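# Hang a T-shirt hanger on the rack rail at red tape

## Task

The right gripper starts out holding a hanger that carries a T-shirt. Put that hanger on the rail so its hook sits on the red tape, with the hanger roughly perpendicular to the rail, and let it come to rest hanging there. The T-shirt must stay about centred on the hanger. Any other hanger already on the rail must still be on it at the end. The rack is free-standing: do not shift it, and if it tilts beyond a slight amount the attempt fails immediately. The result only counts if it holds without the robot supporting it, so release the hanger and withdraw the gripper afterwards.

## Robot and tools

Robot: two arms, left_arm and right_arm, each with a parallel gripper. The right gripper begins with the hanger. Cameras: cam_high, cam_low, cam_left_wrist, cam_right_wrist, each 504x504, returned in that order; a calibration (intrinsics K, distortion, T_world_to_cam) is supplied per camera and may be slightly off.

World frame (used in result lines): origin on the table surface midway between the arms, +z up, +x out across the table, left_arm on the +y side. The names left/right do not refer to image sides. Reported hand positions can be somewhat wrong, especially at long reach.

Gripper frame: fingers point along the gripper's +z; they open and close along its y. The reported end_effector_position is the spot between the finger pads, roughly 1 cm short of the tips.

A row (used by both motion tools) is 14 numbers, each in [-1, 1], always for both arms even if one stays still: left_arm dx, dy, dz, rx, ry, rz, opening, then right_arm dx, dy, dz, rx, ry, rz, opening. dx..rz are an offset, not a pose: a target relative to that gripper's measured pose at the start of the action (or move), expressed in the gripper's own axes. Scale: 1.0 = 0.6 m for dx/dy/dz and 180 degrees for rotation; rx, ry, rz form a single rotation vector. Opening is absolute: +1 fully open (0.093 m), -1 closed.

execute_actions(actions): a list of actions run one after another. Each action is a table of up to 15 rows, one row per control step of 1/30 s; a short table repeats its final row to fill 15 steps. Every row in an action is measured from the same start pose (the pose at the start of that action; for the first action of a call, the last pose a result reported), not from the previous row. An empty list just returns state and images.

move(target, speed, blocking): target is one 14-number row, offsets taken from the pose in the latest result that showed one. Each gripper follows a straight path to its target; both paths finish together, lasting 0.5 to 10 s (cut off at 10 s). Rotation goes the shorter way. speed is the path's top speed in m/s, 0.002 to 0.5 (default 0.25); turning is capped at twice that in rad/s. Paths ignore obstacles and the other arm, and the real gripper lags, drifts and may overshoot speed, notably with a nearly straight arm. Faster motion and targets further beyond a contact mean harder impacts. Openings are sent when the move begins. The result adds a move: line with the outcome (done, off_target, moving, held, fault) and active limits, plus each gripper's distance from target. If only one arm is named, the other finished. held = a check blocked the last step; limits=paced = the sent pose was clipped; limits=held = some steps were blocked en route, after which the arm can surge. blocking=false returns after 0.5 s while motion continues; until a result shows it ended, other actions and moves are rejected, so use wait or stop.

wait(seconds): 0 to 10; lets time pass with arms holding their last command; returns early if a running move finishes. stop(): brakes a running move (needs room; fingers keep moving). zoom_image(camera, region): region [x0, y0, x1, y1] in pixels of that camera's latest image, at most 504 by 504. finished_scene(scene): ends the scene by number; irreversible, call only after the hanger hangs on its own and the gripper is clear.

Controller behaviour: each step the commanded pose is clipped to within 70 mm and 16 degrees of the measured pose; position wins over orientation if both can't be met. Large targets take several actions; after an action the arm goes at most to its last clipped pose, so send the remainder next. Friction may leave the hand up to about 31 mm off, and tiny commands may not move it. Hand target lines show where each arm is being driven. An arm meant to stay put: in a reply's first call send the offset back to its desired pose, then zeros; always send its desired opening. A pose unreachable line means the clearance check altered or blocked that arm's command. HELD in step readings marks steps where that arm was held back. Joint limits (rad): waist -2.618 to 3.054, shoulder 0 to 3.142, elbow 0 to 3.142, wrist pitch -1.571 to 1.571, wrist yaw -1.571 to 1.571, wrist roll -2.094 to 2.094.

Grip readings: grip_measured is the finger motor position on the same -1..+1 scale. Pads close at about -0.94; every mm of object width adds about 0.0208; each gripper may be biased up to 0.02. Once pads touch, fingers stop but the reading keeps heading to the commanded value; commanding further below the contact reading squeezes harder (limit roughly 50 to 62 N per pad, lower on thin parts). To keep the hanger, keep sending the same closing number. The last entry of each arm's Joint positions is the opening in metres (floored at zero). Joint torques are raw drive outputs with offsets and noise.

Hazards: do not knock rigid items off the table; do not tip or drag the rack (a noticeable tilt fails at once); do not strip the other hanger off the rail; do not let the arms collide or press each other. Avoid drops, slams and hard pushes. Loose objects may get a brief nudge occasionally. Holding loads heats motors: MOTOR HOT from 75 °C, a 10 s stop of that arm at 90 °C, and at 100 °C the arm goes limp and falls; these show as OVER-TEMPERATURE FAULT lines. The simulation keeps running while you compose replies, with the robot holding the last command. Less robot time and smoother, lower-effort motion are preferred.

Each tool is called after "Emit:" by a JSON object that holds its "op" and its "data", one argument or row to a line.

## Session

Emit:
{"op": "execute_actions", "data": {
  "actions": [
    [[0,0,0,0,0,0,1,0,0,0,0,0,0,-1]]
  ]
}}

Scene clock: 0.50 s.
left_arm: end_effector_position=(+0.3571, +0.3283, +0.4018) grip_measured=+1.000 end_effector_quat_wxyz=(+0.701, -0.057, +0.708, +0.064) | right_arm: end_effector_position=(+0.3147, +0.0447, +0.4476) grip_measured=-0.977 end_effector_quat_wxyz=(+0.548, -0.182, +0.810, +0.106)
Joint positions: left_arm=[-0.009  1.062  1.061 -0.007 -0.006  0.012  0.093] | right_arm=[ 1.018  1.78   2.304 -1.018  0.649  0.286  0.   ]
Joint velocities: left_arm=[ 0.002  0.012  0.002  0.037 -0.007 -0.022  0.   ] | right_arm=[-0.002 -0.002  0.002 -0.037 -0.095 -0.022  0.   ]
Joint torques (N m, as the arm reports them, + toward a larger angle): left_arm=[-0.29 -3.43  7.3   2.23 -0.29  0.01] | right_arm=[-0.1  -6.82  5.51  1.77  0.18 -0.12]
Motor temperatures (°C, as the motors report them): left_arm=[23 25 28 29 24 23] | right_arm=[26 26 29 27 23 25]
Hand target (left_arm): +0.357, +0.328, +0.402; +0.701, -0.057, +0.708, +0.064
Hand target (right_arm): +0.316, +0.047, +0.452; +0.553, -0.177, +0.806, +0.114
Off the commanded pose (left_arm): 0.000 m, 0 deg.
Off the commanded pose (right_arm): 0.005 m, 1 deg.
Step readings (end_effector_position):
0: left_arm (+0.3571, +0.3283, +0.4018) | right_arm (+0.3156, +0.0467, +0.4518)
1: left_arm (+0.3571, +0.3283, +0.4018) | right_arm (+0.3155, +0.0466, +0.4514)
2: left_arm (+0.3571, +0.3283, +0.4018) | right_arm (+0.3154, +0.0463, +0.4508)
4: left_arm (+0.3571, +0.3283, +0.4018) | right_arm (+0.3151, +0.0457, +0.4496)
8: left_arm (+0.3571, +0.3283, +0.4018) | right_arm (+0.3148, +0.0450, +0.4481)
15: end_effector_position above
camera_calibration (this result's frames):
cam_right_wrist: T_world_to_cam=[[0.415325, -0.908884, 0.0378826, -0.104469], [-0.651861, -0.326405, -0.684498, 0.564386], [0.634494, 0.259595, -0.72803, 0.196819], [0, 0, 0, 1]] pos_world=[0.286409, 0.0381749, 0.533569]

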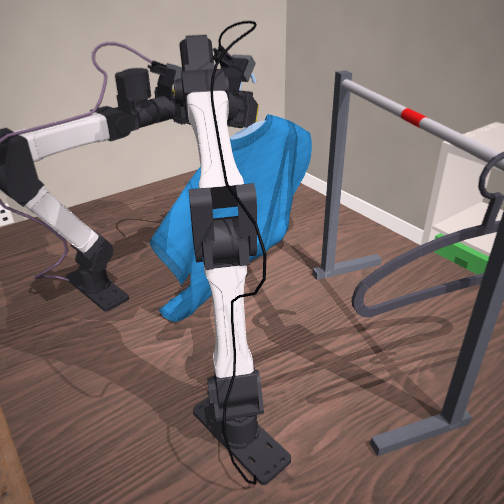

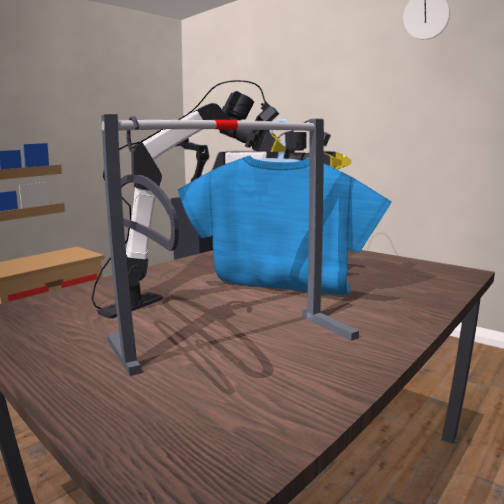

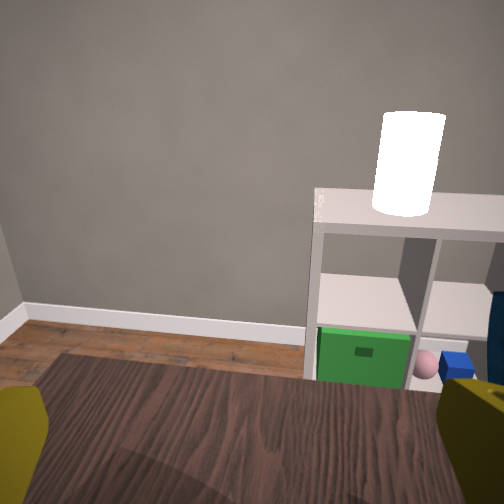

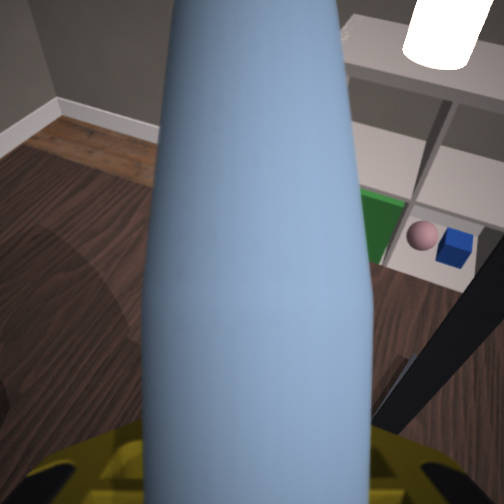

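Emit:
{"op": "move", "data": {
  "target": [0,0,0,0,0,0,1,0.065,-0.232,-0.273,0.216,0.007,0.089,-1],
  "speed": 0.1
}}

Scene clock: 12.23 s.
left_arm: end_effector_position=(+0.3571, +0.3283, +0.4018) grip_measured=+1.000 end_effector_quat_wxyz=(+0.701, -0.057, +0.708, +0.064) | right_arm: end_effector_position=(+0.2216, -0.1436, +0.4725) grip_measured=-0.977 end_effector_quat_wxyz=(+0.621, +0.017, +0.783, +0.032)
Joint positions: left_arm=[-0.009  1.062  1.061 -0.007 -0.006  0.012  0.093] | right_arm=[ 1.311  1.342  2.006 -1.57   1.279  0.958  0.   ]
Joint velocities: left_arm=[-0.022  0.002  0.002 -0.007 -0.081 -0.037  0.   ] | right_arm=[ 0.022 -0.002 -0.002  0.051 -0.007 -0.081  0.   ]
Joint torques (N m, as the arm reports them, + toward a larger angle): left_arm=[-0.36 -3.65  7.22  2.26 -0.25 -0.02] | right_arm=[ 0.92 -3.25  3.31  0.99  0.85 -0.07]
Motor temperatures (°C, as the motors report them): left_arm=[23 25 30 32 24 23] | right_arm=[26 28 30 29 24 25]
Hand target (left_arm): +0.357, +0.328, +0.402; +0.701, -0.057, +0.708, +0.064
Hand target (right_arm): +0.220, -0.150, +0.477; +0.633, +0.022, +0.773, +0.029
Off the commanded pose (left_arm): 0.000 m, 0 deg.
Off the commanded pose (right_arm): 0.008 m, 21 deg; orientation clipped at the last step of the last action.
joint sent to its limit (right arm) — the command would take joint 4 (wrist pitch) past its lower limit, so that joint was sent only as far as its limit.
move: off_target (right_arm); limits=paced
camera_calibration (this result's frames):
cam_right_wrist: T_world_to_cam=[[0.0159334, -0.99811, -0.0593479, -0.116284], [-0.611398, 0.0372401, -0.790447, 0.552663], [0.791163, 0.0488797, -0.609649, 0.202008], [0, 0, 0, 1]] pos_world=[0.179928, -0.14652, 0.553103]

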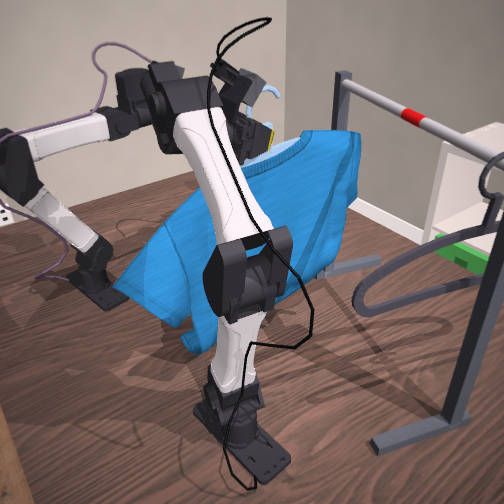

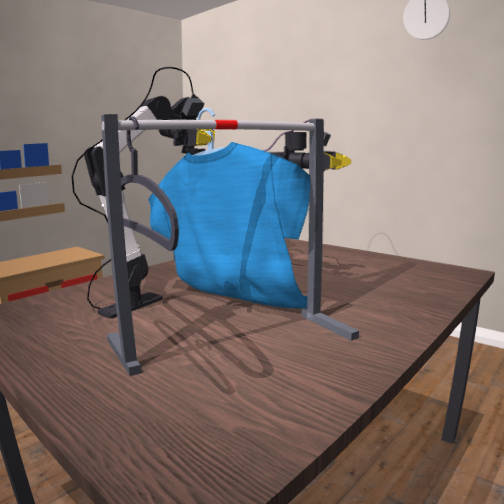

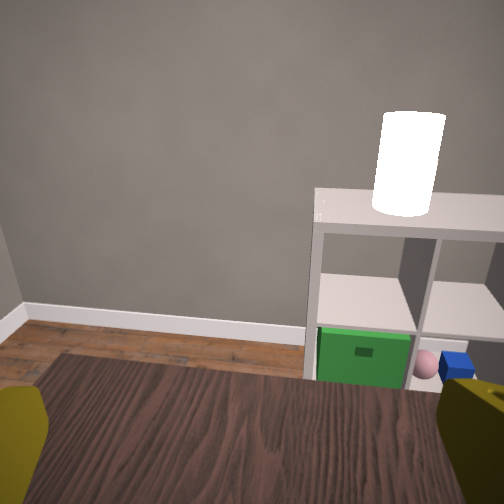

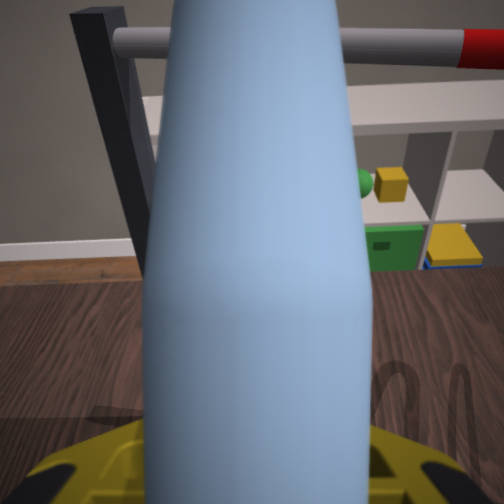

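Emit:
{"op": "move", "data": {
  "target": [0,0,0,0,0,0,1,-0.067,-0.19,0.135,0.108,0.045,0.025,-1],
  "speed": 0.07
}}

Emit:
{"op": "zoom_image", "data": {
  "camera": "cam_low",
  "region": [120, 70, 320, 230]
}}

Scene clock: 19.50 s.
left_arm: end_effector_position=(+0.3571, +0.3283, +0.4018) grip_measured=+1.000 end_effector_quat_wxyz=(+0.701, -0.057, +0.708, +0.064) | right_arm: end_effector_position=(+0.3066, -0.2564, +0.4772) grip_measured=-0.977 end_effector_quat_wxyz=(+0.542, +0.138, +0.825, -0.083)
Joint positions: left_arm=[-0.009  1.062  1.061 -0.007 -0.006  0.012  0.093] | right_arm=[ 0.561  1.396  2.188 -1.458  0.87   0.555  0.   ]
Joint velocities: left_arm=[ 0.017  0.002 -0.007 -0.022  0.007 -0.022  0.   ] | right_arm=[-0.007  0.002  0.007  0.022 -0.081 -0.066  0.   ]
Joint torques (N m, as the arm reports them, + toward a larger angle): left_arm=[-0.41 -3.53  7.27  2.29 -0.25 -0.02] | right_arm=[-1.2  -1.67  6.22  1.63  0.36 -0.17]
Motor temperatures (°C, as the motors report them): left_arm=[23 25 31 33 24 23] | right_arm=[26 27 30 29 24 25]
Hand target (left_arm): +0.357, +0.328, +0.402; +0.701, -0.057, +0.708, +0.064
Hand target (right_arm): +0.310, -0.258, +0.486; +0.554, +0.149, +0.816, -0.074
Off the commanded pose (left_arm): 0.000 m, 0 deg.
Off the commanded pose (right_arm): 0.009 m, 2 deg.
move: done
camera_calibration (this result's frames):
cam_right_wrist: T_world_to_cam=[[-0.312762, -0.949829, -0.00222626, -0.144098], [-0.705815, 0.233979, -0.66864, 0.63379], [0.635614, -0.207554, -0.743583, 0.188959], [0, 0, 0, 1]] pos_world=[0.282165, -0.245943, 0.563964]

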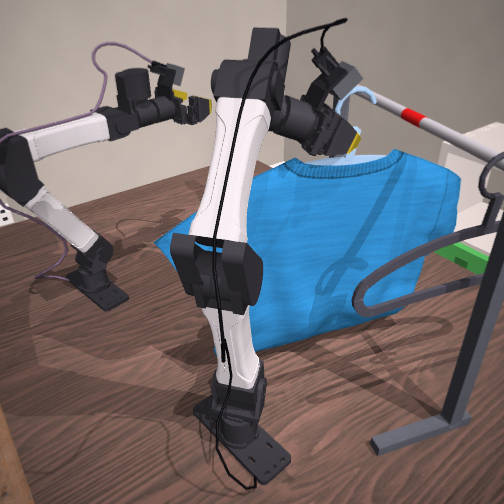

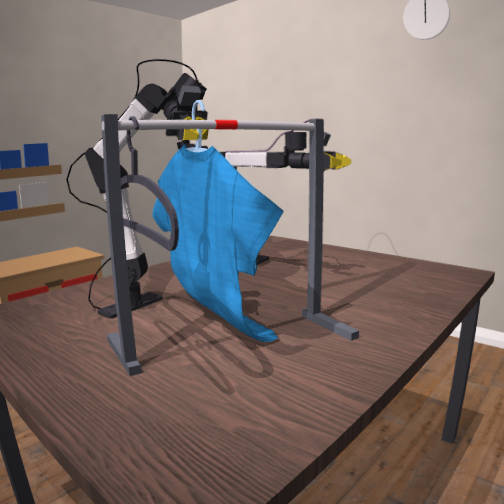

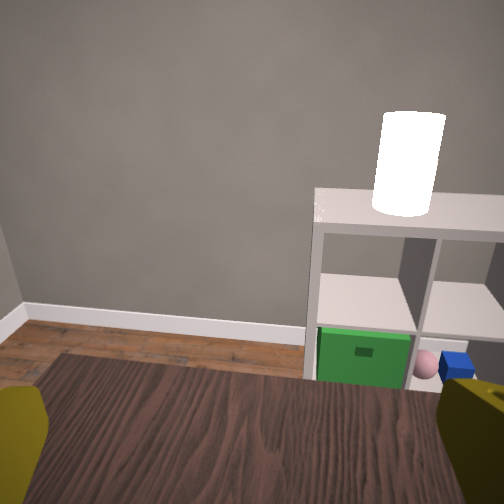

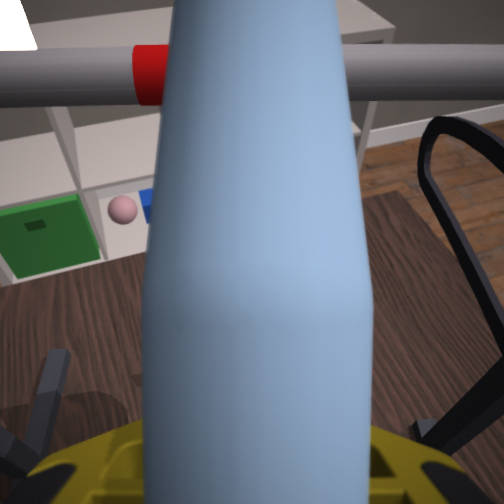

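Region (120, 70, 320, 230) of cam_low's 504x504 image, scaled by 2.520, with more detail than that image has; it fills the top 403 rows of this view, and the rest is white.

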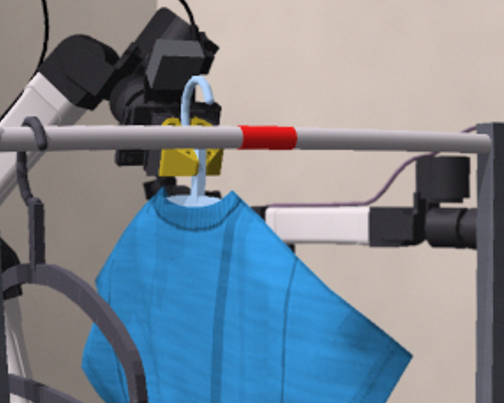

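Emit:
{"op": "move", "data": {
  "target": [0,0,0,0,0,0,1,-0.095,0.015,0.155,0,0,0,-1],
  "speed": 0.05
}}

Emit:
{"op": "zoom_image", "data": {
  "camera": "cam_low",
  "region": [120, 70, 320, 230]
}}

Emit:
{"op": "zoom_image", "data": {
  "camera": "cam_high",
  "region": [280, 40, 480, 200]
}}

Scene clock: 26.60 s.
left_arm: end_effector_position=(+0.3571, +0.3283, +0.4018) grip_measured=+1.000 end_effector_quat_wxyz=(+0.701, -0.057, +0.708, +0.064) | right_arm: end_effector_position=(+0.4015, -0.2796, +0.4778) grip_measured=-0.977 end_effector_quat_wxyz=(+0.518, +0.124, +0.842, -0.092)
Joint positions: left_arm=[-0.009  1.062  1.061 -0.007 -0.006  0.012  0.093] | right_arm=[ 0.22   1.668  2.458 -1.35   0.57   0.298  0.   ]
Joint velocities: left_arm=[ 0.017 -0.022  0.002 -0.007 -0.037 -0.051  0.   ] | right_arm=[-0.017 -0.017  0.027 -0.037  0.022 -0.051  0.   ]
Joint torques (N m, as the arm reports them, + toward a larger angle): left_arm=[ 0.   -3.51  7.11  2.29 -0.25  0.02] | right_arm=[-1.68 -3.83  6.35  2.06  0.24 -0.15]
Motor temperatures (°C, as the motors report them): left_arm=[23 26 32 33 24 23] | right_arm=[26 27 31 30 24 25]
Hand target (left_arm): +0.357, +0.328, +0.402; +0.701, -0.057, +0.708, +0.064
Hand target (right_arm): +0.410, -0.283, +0.492; +0.544, +0.137, +0.824, -0.084
Off the commanded pose (left_arm): 0.000 m, 0 deg.
Off the commanded pose (right_arm): 0.018 m, 4 deg.
move: off_target (right_arm)
camera_calibration (this result's frames):
cam_right_wrist: T_world_to_cam=[[-0.298584, -0.953709, 0.0358616, -0.161348], [-0.749873, 0.211193, -0.626968, 0.697956], [0.590371, -0.214094, -0.77822, 0.157193], [0, 0, 0, 1]] pos_world=[0.3824, -0.267628, 0.565712]

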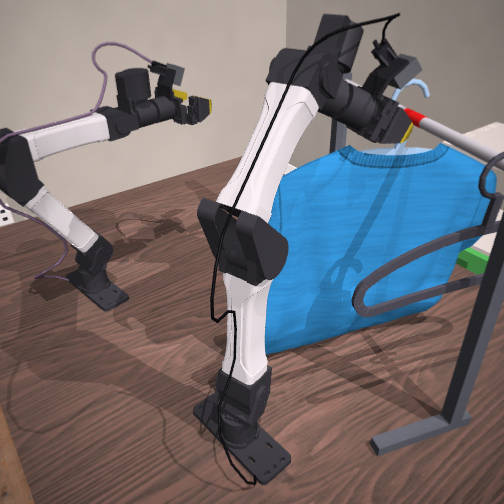

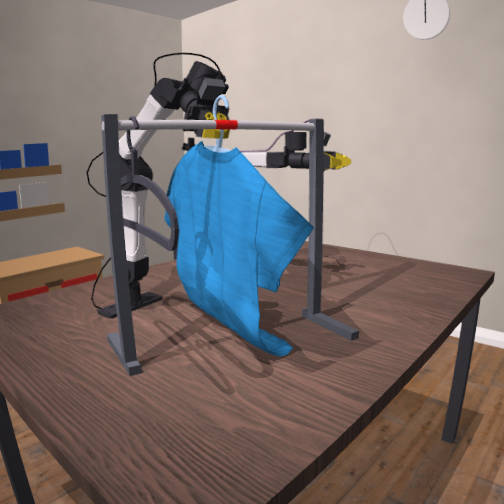

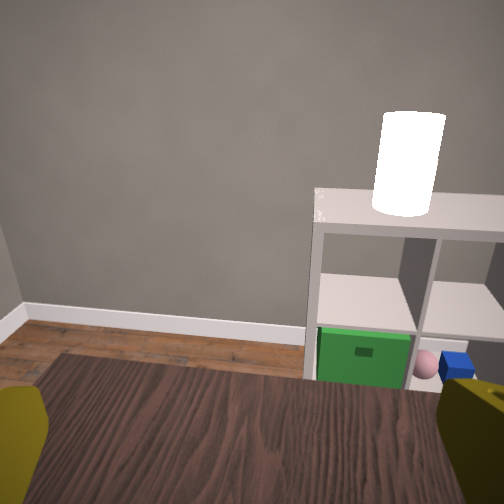

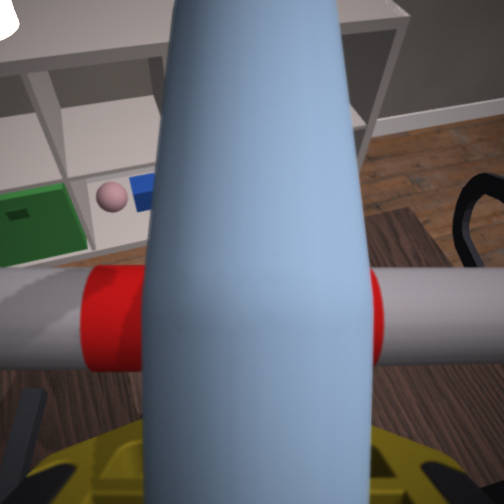

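Region (120, 70, 320, 230) of cam_low's 504x504 image, scaled by 2.520, with more detail than that image has; it fills the top 403 rows of this view, and the rest is white.

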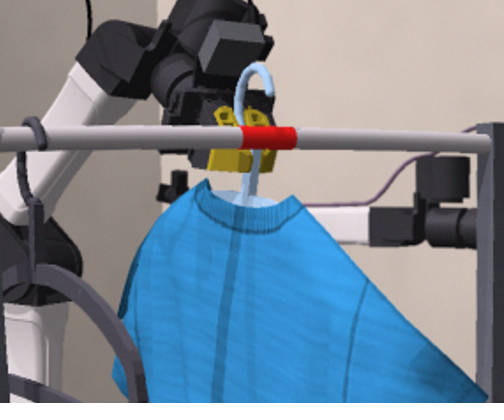

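Region (280, 40, 480, 200) of cam_high's 504x504 image, scaled by 2.520, with more detail than that image has; it fills the top 403 rows of this view, and the rest is white.

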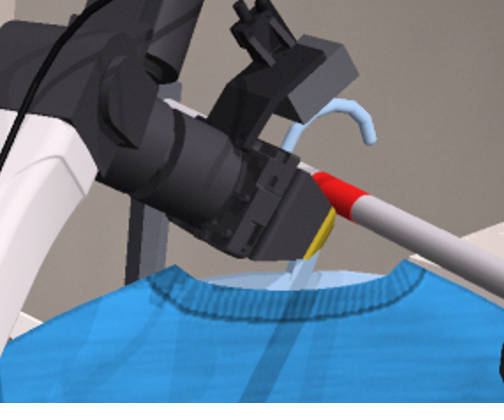

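Emit:
{"op": "move", "data": {
  "target": [0,0,0,0,0,0,1,0.0,0,0.06,0,0,0,-1],
  "speed": 0.03
}}

Emit:
{"op": "move", "data": {
  "target": [0,0,0,0,0,0,1,0,0,0,0,0,0,0.2]
}}

Emit:
{"op": "move", "data": {
  "target": [0,0,0,0,0,0,1,-0.05,0,-0.4,0,0,0,0.2],
  "speed": 0.1
}}

Emit:
{"op": "wait", "data": {
  "seconds": 4
}}

Scene clock: 31.63 s.
left_arm: end_effector_position=(+0.3571, +0.3283, +0.4018) grip_measured=+1.000 end_effector_quat_wxyz=(+0.701, -0.057, +0.708, +0.064) | right_arm: end_effector_position=(+0.4247, -0.2868, +0.4568) grip_measured=-0.977 end_effector_quat_wxyz=(+0.504, +0.118, +0.851, -0.094)
Joint positions: left_arm=[-0.009  1.062  1.061 -0.007 -0.006  0.012  0.093] | right_arm=[ 0.159  1.668  2.349 -1.256  0.51   0.26   0.   ]
Joint velocities: left_arm=[-0.002 -0.007  0.002  0.007 -0.051  0.051  0.   ] | right_arm=[ 0.007  0.002  0.007  0.051 -0.066 -0.037  0.   ]
Joint torques (N m, as the arm reports them, + toward a larger angle): left_arm=[-0.52 -3.54  7.32  2.24 -0.23 -0.04] | right_arm=[-1.19 -5.29  3.91  2.    0.16 -0.14]
Motor temperatures (°C, as the motors report them): left_arm=[23 26 32 34 24 23] | right_arm=[26 27 31 31 24 25]
Hand target (left_arm): +0.357, +0.328, +0.402; +0.701, -0.057, +0.708, +0.064
Hand target (right_arm): +0.432, -0.290, +0.462; +0.517, +0.124, +0.842, -0.092
Off the commanded pose (left_arm): 0.000 m, 0 deg.
Off the commanded pose (right_arm): 0.009 m, 2 deg.
move: done
camera_calibration (this result's frames):
cam_right_wrist: T_world_to_cam=[[-0.289423, -0.955794, 0.0518878, -0.172376], [-0.772909, 0.201378, -0.601712, 0.699166], [0.564664, -0.214254, -0.797026, 0.145012], [0, 0, 0, 1]] pos_world=[0.40862, -0.274484, 0.54522]

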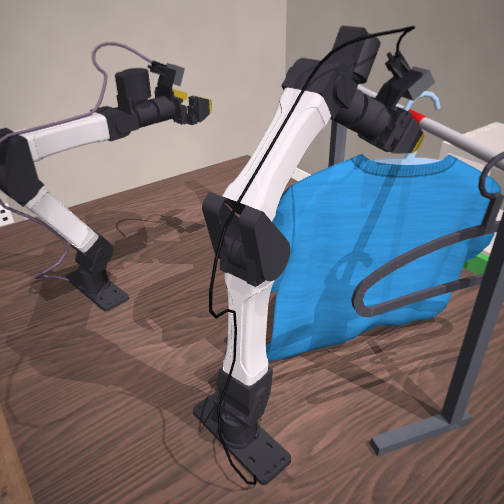

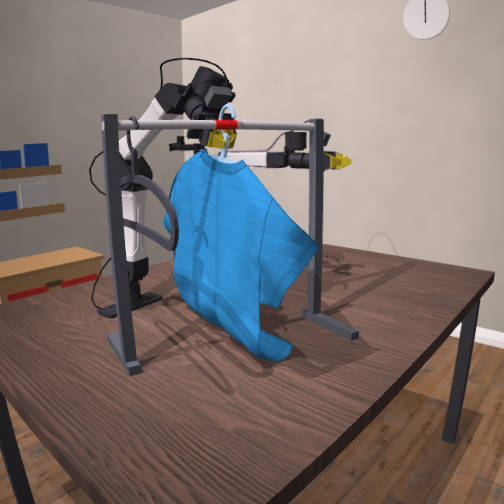

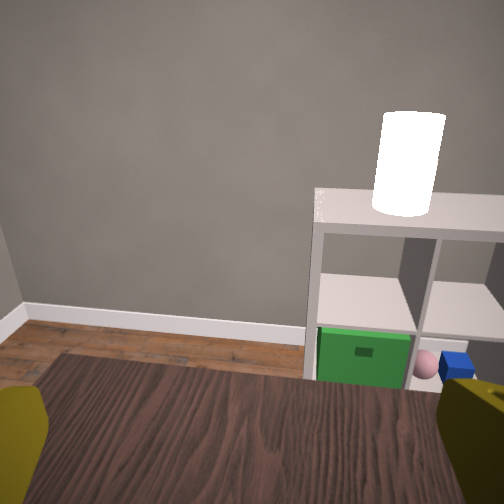

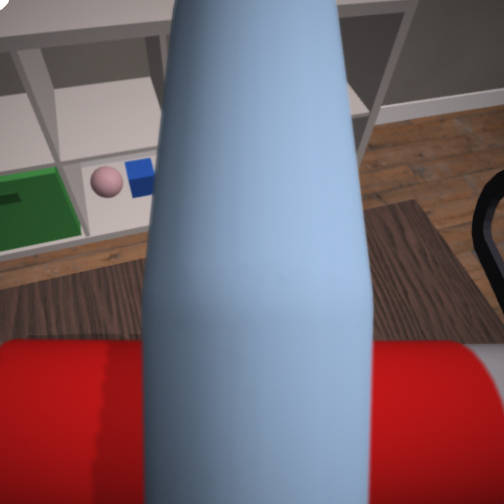

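Scene clock: 32.13 s.
left_arm: end_effector_position=(+0.3571, +0.3283, +0.4018) grip_measured=+1.000 end_effector_quat_wxyz=(+0.701, -0.057, +0.708, +0.064) | right_arm: end_effector_position=(+0.4245, -0.2868, +0.4565) grip_measured=+0.198 end_effector_quat_wxyz=(+0.503, +0.118, +0.851, -0.094)
Joint positions: left_arm=[-0.009  1.062  1.061 -0.007 -0.006  0.012  0.093] | right_arm=[ 0.159  1.668  2.349 -1.258  0.51   0.26   0.055]
Joint velocities: left_arm=[ 0.007  0.007 -0.002 -0.095  0.007 -0.066  0.   ] | right_arm=[-0.007  0.027 -0.017  0.037  0.007  0.007  0.   ]
Joint torques (N m, as the arm reports them, + toward a larger angle): left_arm=[-0.31 -3.47  7.07  2.27 -0.21 -0.04] | right_arm=[-0.02 -5.32  4.85  1.6   0.2  -0.1 ]
Motor temperatures (°C, as the motors report them): left_arm=[23 26 32 34 24 23] | right_arm=[26 27 31 31 24 25]
Hand target (left_arm): +0.357, +0.328, +0.402; +0.701, -0.057, +0.708, +0.064
Hand target (right_arm): +0.425, -0.287, +0.457; +0.504, +0.118, +0.851, -0.094
Off the commanded pose (left_arm): 0.000 m, 0 deg.
Off the commanded pose (right_arm): 0.000 m, 0 deg.
move: done
camera_calibration (this result's frames):
cam_right_wrist: T_world_to_cam=[[-0.289346, -0.955773, 0.052697, -0.172855], [-0.773794, 0.201137, -0.600655, 0.698693], [0.56349, -0.214574, -0.79777, 0.145623], [0, 0, 0, 1]] pos_world=[0.408573, -0.274497, 0.544956]

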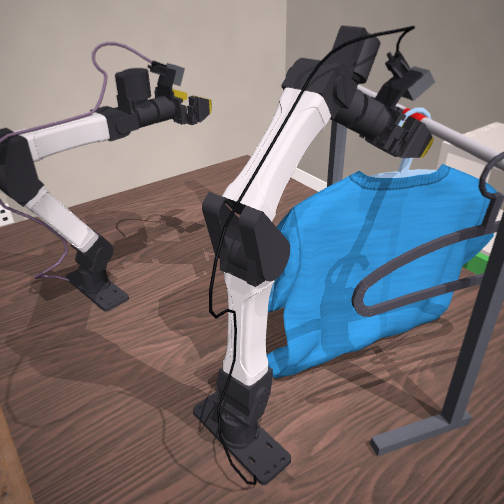

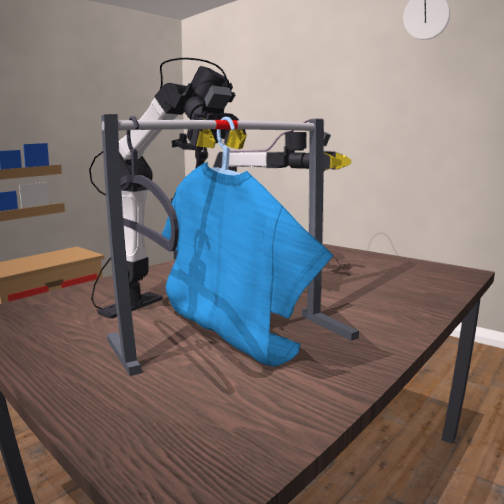

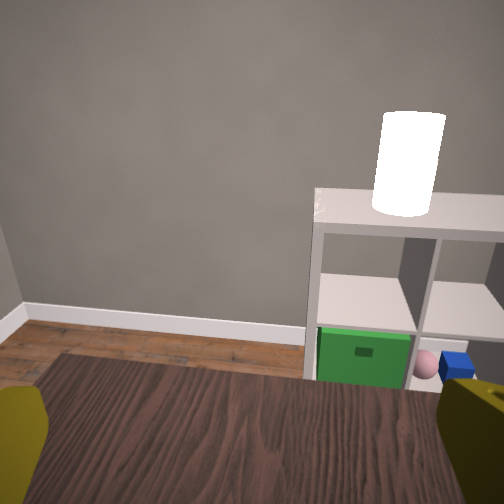

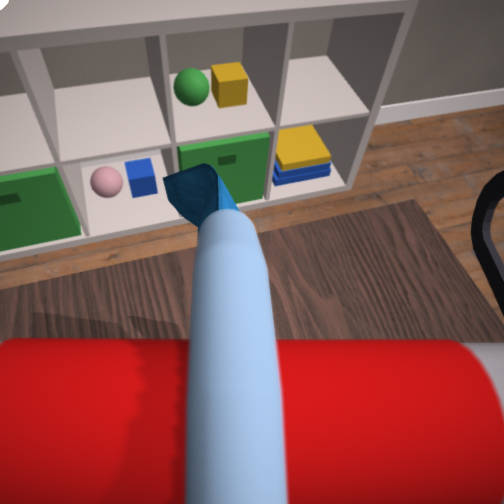

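Scene clock: 35.47 s.
left_arm: end_effector_position=(+0.3571, +0.3283, +0.4018) grip_measured=+1.000 end_effector_quat_wxyz=(+0.701, -0.057, +0.708, +0.064) | right_arm: end_effector_position=(+0.2395, -0.2269, +0.5957) grip_measured=+0.198 end_effector_quat_wxyz=(+0.683, +0.065, +0.726, -0.052)
Joint positions: left_arm=[-0.009  1.062  1.061 -0.007 -0.006  0.012  0.093] | right_arm=[ 1.105  1.598  2.855 -1.569  1.367  0.319  0.055]
Joint velocities: left_arm=[ 0.007 -0.007  0.002 -0.007  0.037 -0.007  0.   ] | right_arm=[-0.002  0.007 -0.002  0.037  0.037  0.037 -0.001]
Joint torques (N m, as the arm reports them, + toward a larger angle): left_arm=[-0.08 -3.57  7.21  2.27 -0.15  0.02] | right_arm=[ 0.93 -0.44  2.41  1.29  0.28 -0.14]
Motor temperatures (°C, as the motors report them): left_arm=[23 26 32 34 24 23] | right_arm=[26 27 31 31 24 25]
Hand target (left_arm): +0.357, +0.328, +0.402; +0.701, -0.057, +0.708, +0.064
Hand target (right_arm): +0.239, -0.222, +0.596; +0.684, +0.061, +0.725, -0.055
Off the commanded pose (left_arm): 0.000 m, 0 deg.
Off the commanded pose (right_arm): 0.004 m, 26 deg; orientation clipped at the last step of the last action.
joint sent to its limit (right arm) — the command would take joint 4 (wrist pitch) past its lower limit, so that joint was sent only as far as its limit.
move: off_target (right_arm); limits=paced
camera_calibration (this result's frames):
cam_right_wrist: T_world_to_cam=[[-0.163684, -0.986512, -0.000913195, -0.1816], [-0.464724, 0.0779246, -0.88202, 0.692767], [0.870195, -0.143948, -0.471211, 0.121855], [0, 0, 0, 1]] pos_world=[0.186183, -0.215593, 0.668288]

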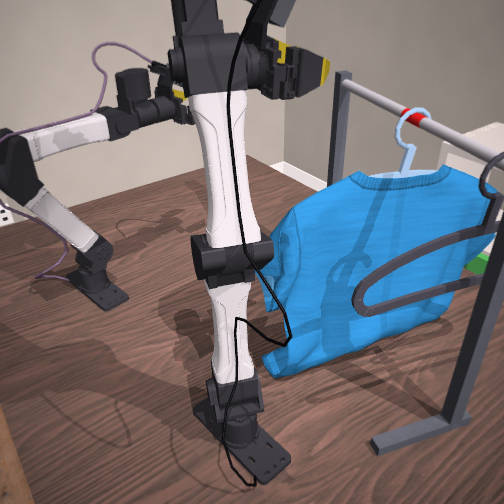

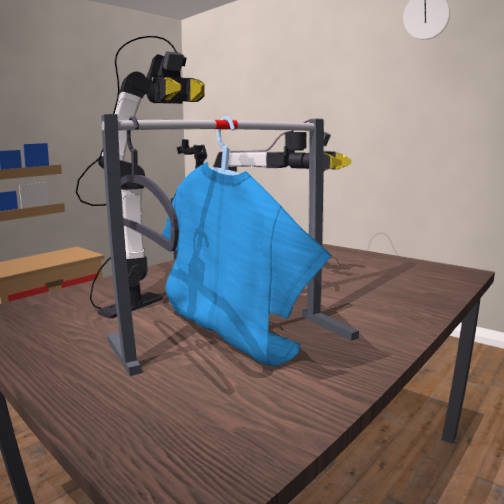

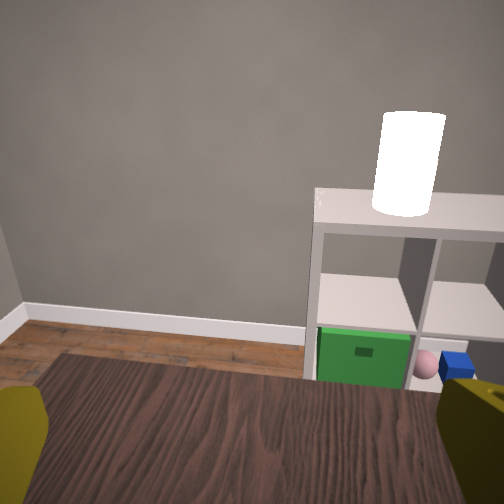

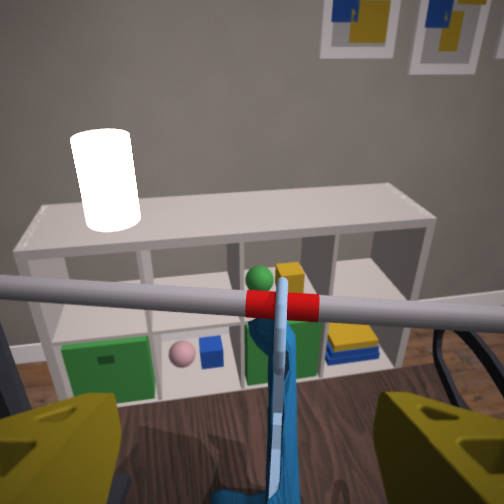

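Scene clock: 39.47 s.
left_arm: end_effector_position=(+0.3571, +0.3283, +0.4018) grip_measured=+1.000 end_effector_quat_wxyz=(+0.701, -0.057, +0.708, +0.064) | right_arm: end_effector_position=(+0.2394, -0.2277, +0.5960) grip_measured=+0.198 end_effector_quat_wxyz=(+0.683, +0.066, +0.725, -0.054)
Joint positions: left_arm=[-0.009  1.062  1.061 -0.007 -0.006  0.012  0.093] | right_arm=[ 1.106  1.598  2.855 -1.569  1.372  0.319  0.055]
Joint velocities: left_arm=[-0.012 -0.007 -0.007 -0.037  0.007 -0.022  0.   ] | right_arm=[-0.012 -0.002 -0.007 -0.007 -0.037 -0.037 -0.   ]
Joint torques (N m, as the arm reports them, + toward a larger angle): left_arm=[-0.24 -3.34  7.22  2.24 -0.22  0.  ] | right_arm=[ 0.96 -0.65  2.42  1.28  0.25 -0.15]
Motor temperatures (°C, as the motors report them): left_arm=[23 26 33 34 24 23] | right_arm=[26 27 31 31 24 25]
Hand target (left_arm): +0.357, +0.328, +0.402; +0.701, -0.057, +0.708, +0.064
Hand target (right_arm): +0.239, -0.222, +0.596; +0.684, +0.061, +0.725, -0.055
Off the commanded pose (left_arm): 0.000 m, 0 deg.
Off the commanded pose (right_arm): 0.005 m, 26 deg; orientation clipped at the last step of the last action.
wait: 4.00 s; at rest by 0.17 s
camera_calibration (this result's frames):
cam_right_wrist: T_world_to_cam=[[-0.168319, -0.985732, -0.000600101, -0.181284], [-0.462998, 0.0795966, -0.882778, 0.693412], [0.870231, -0.14831, -0.46979, 0.12016], [0, 0, 0, 1]] pos_world=[0.185968, -0.21607, 0.66847]

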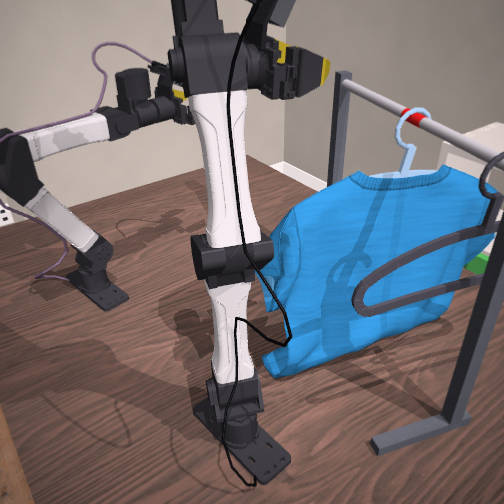

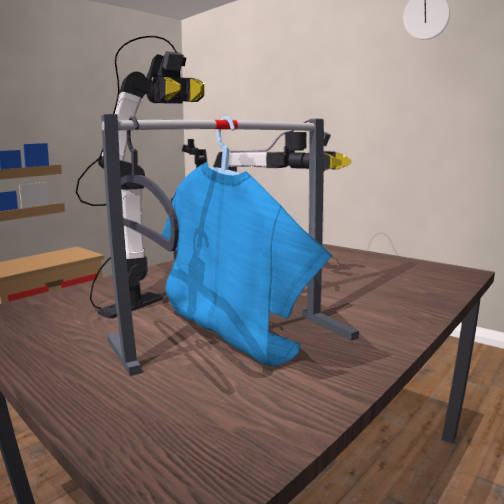

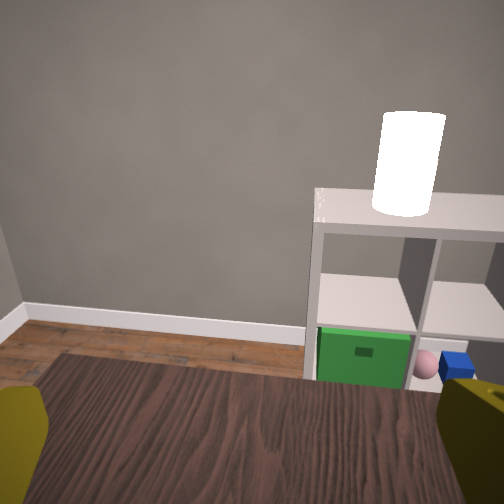

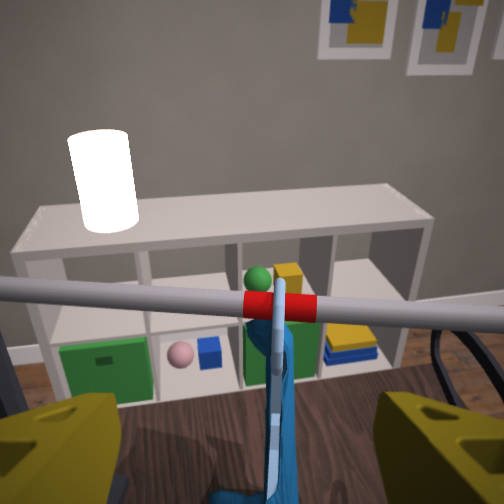

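Emit:
{"op": "finished_scene", "data": {
  "scene": 2
}}

The scene is finished: the task was done.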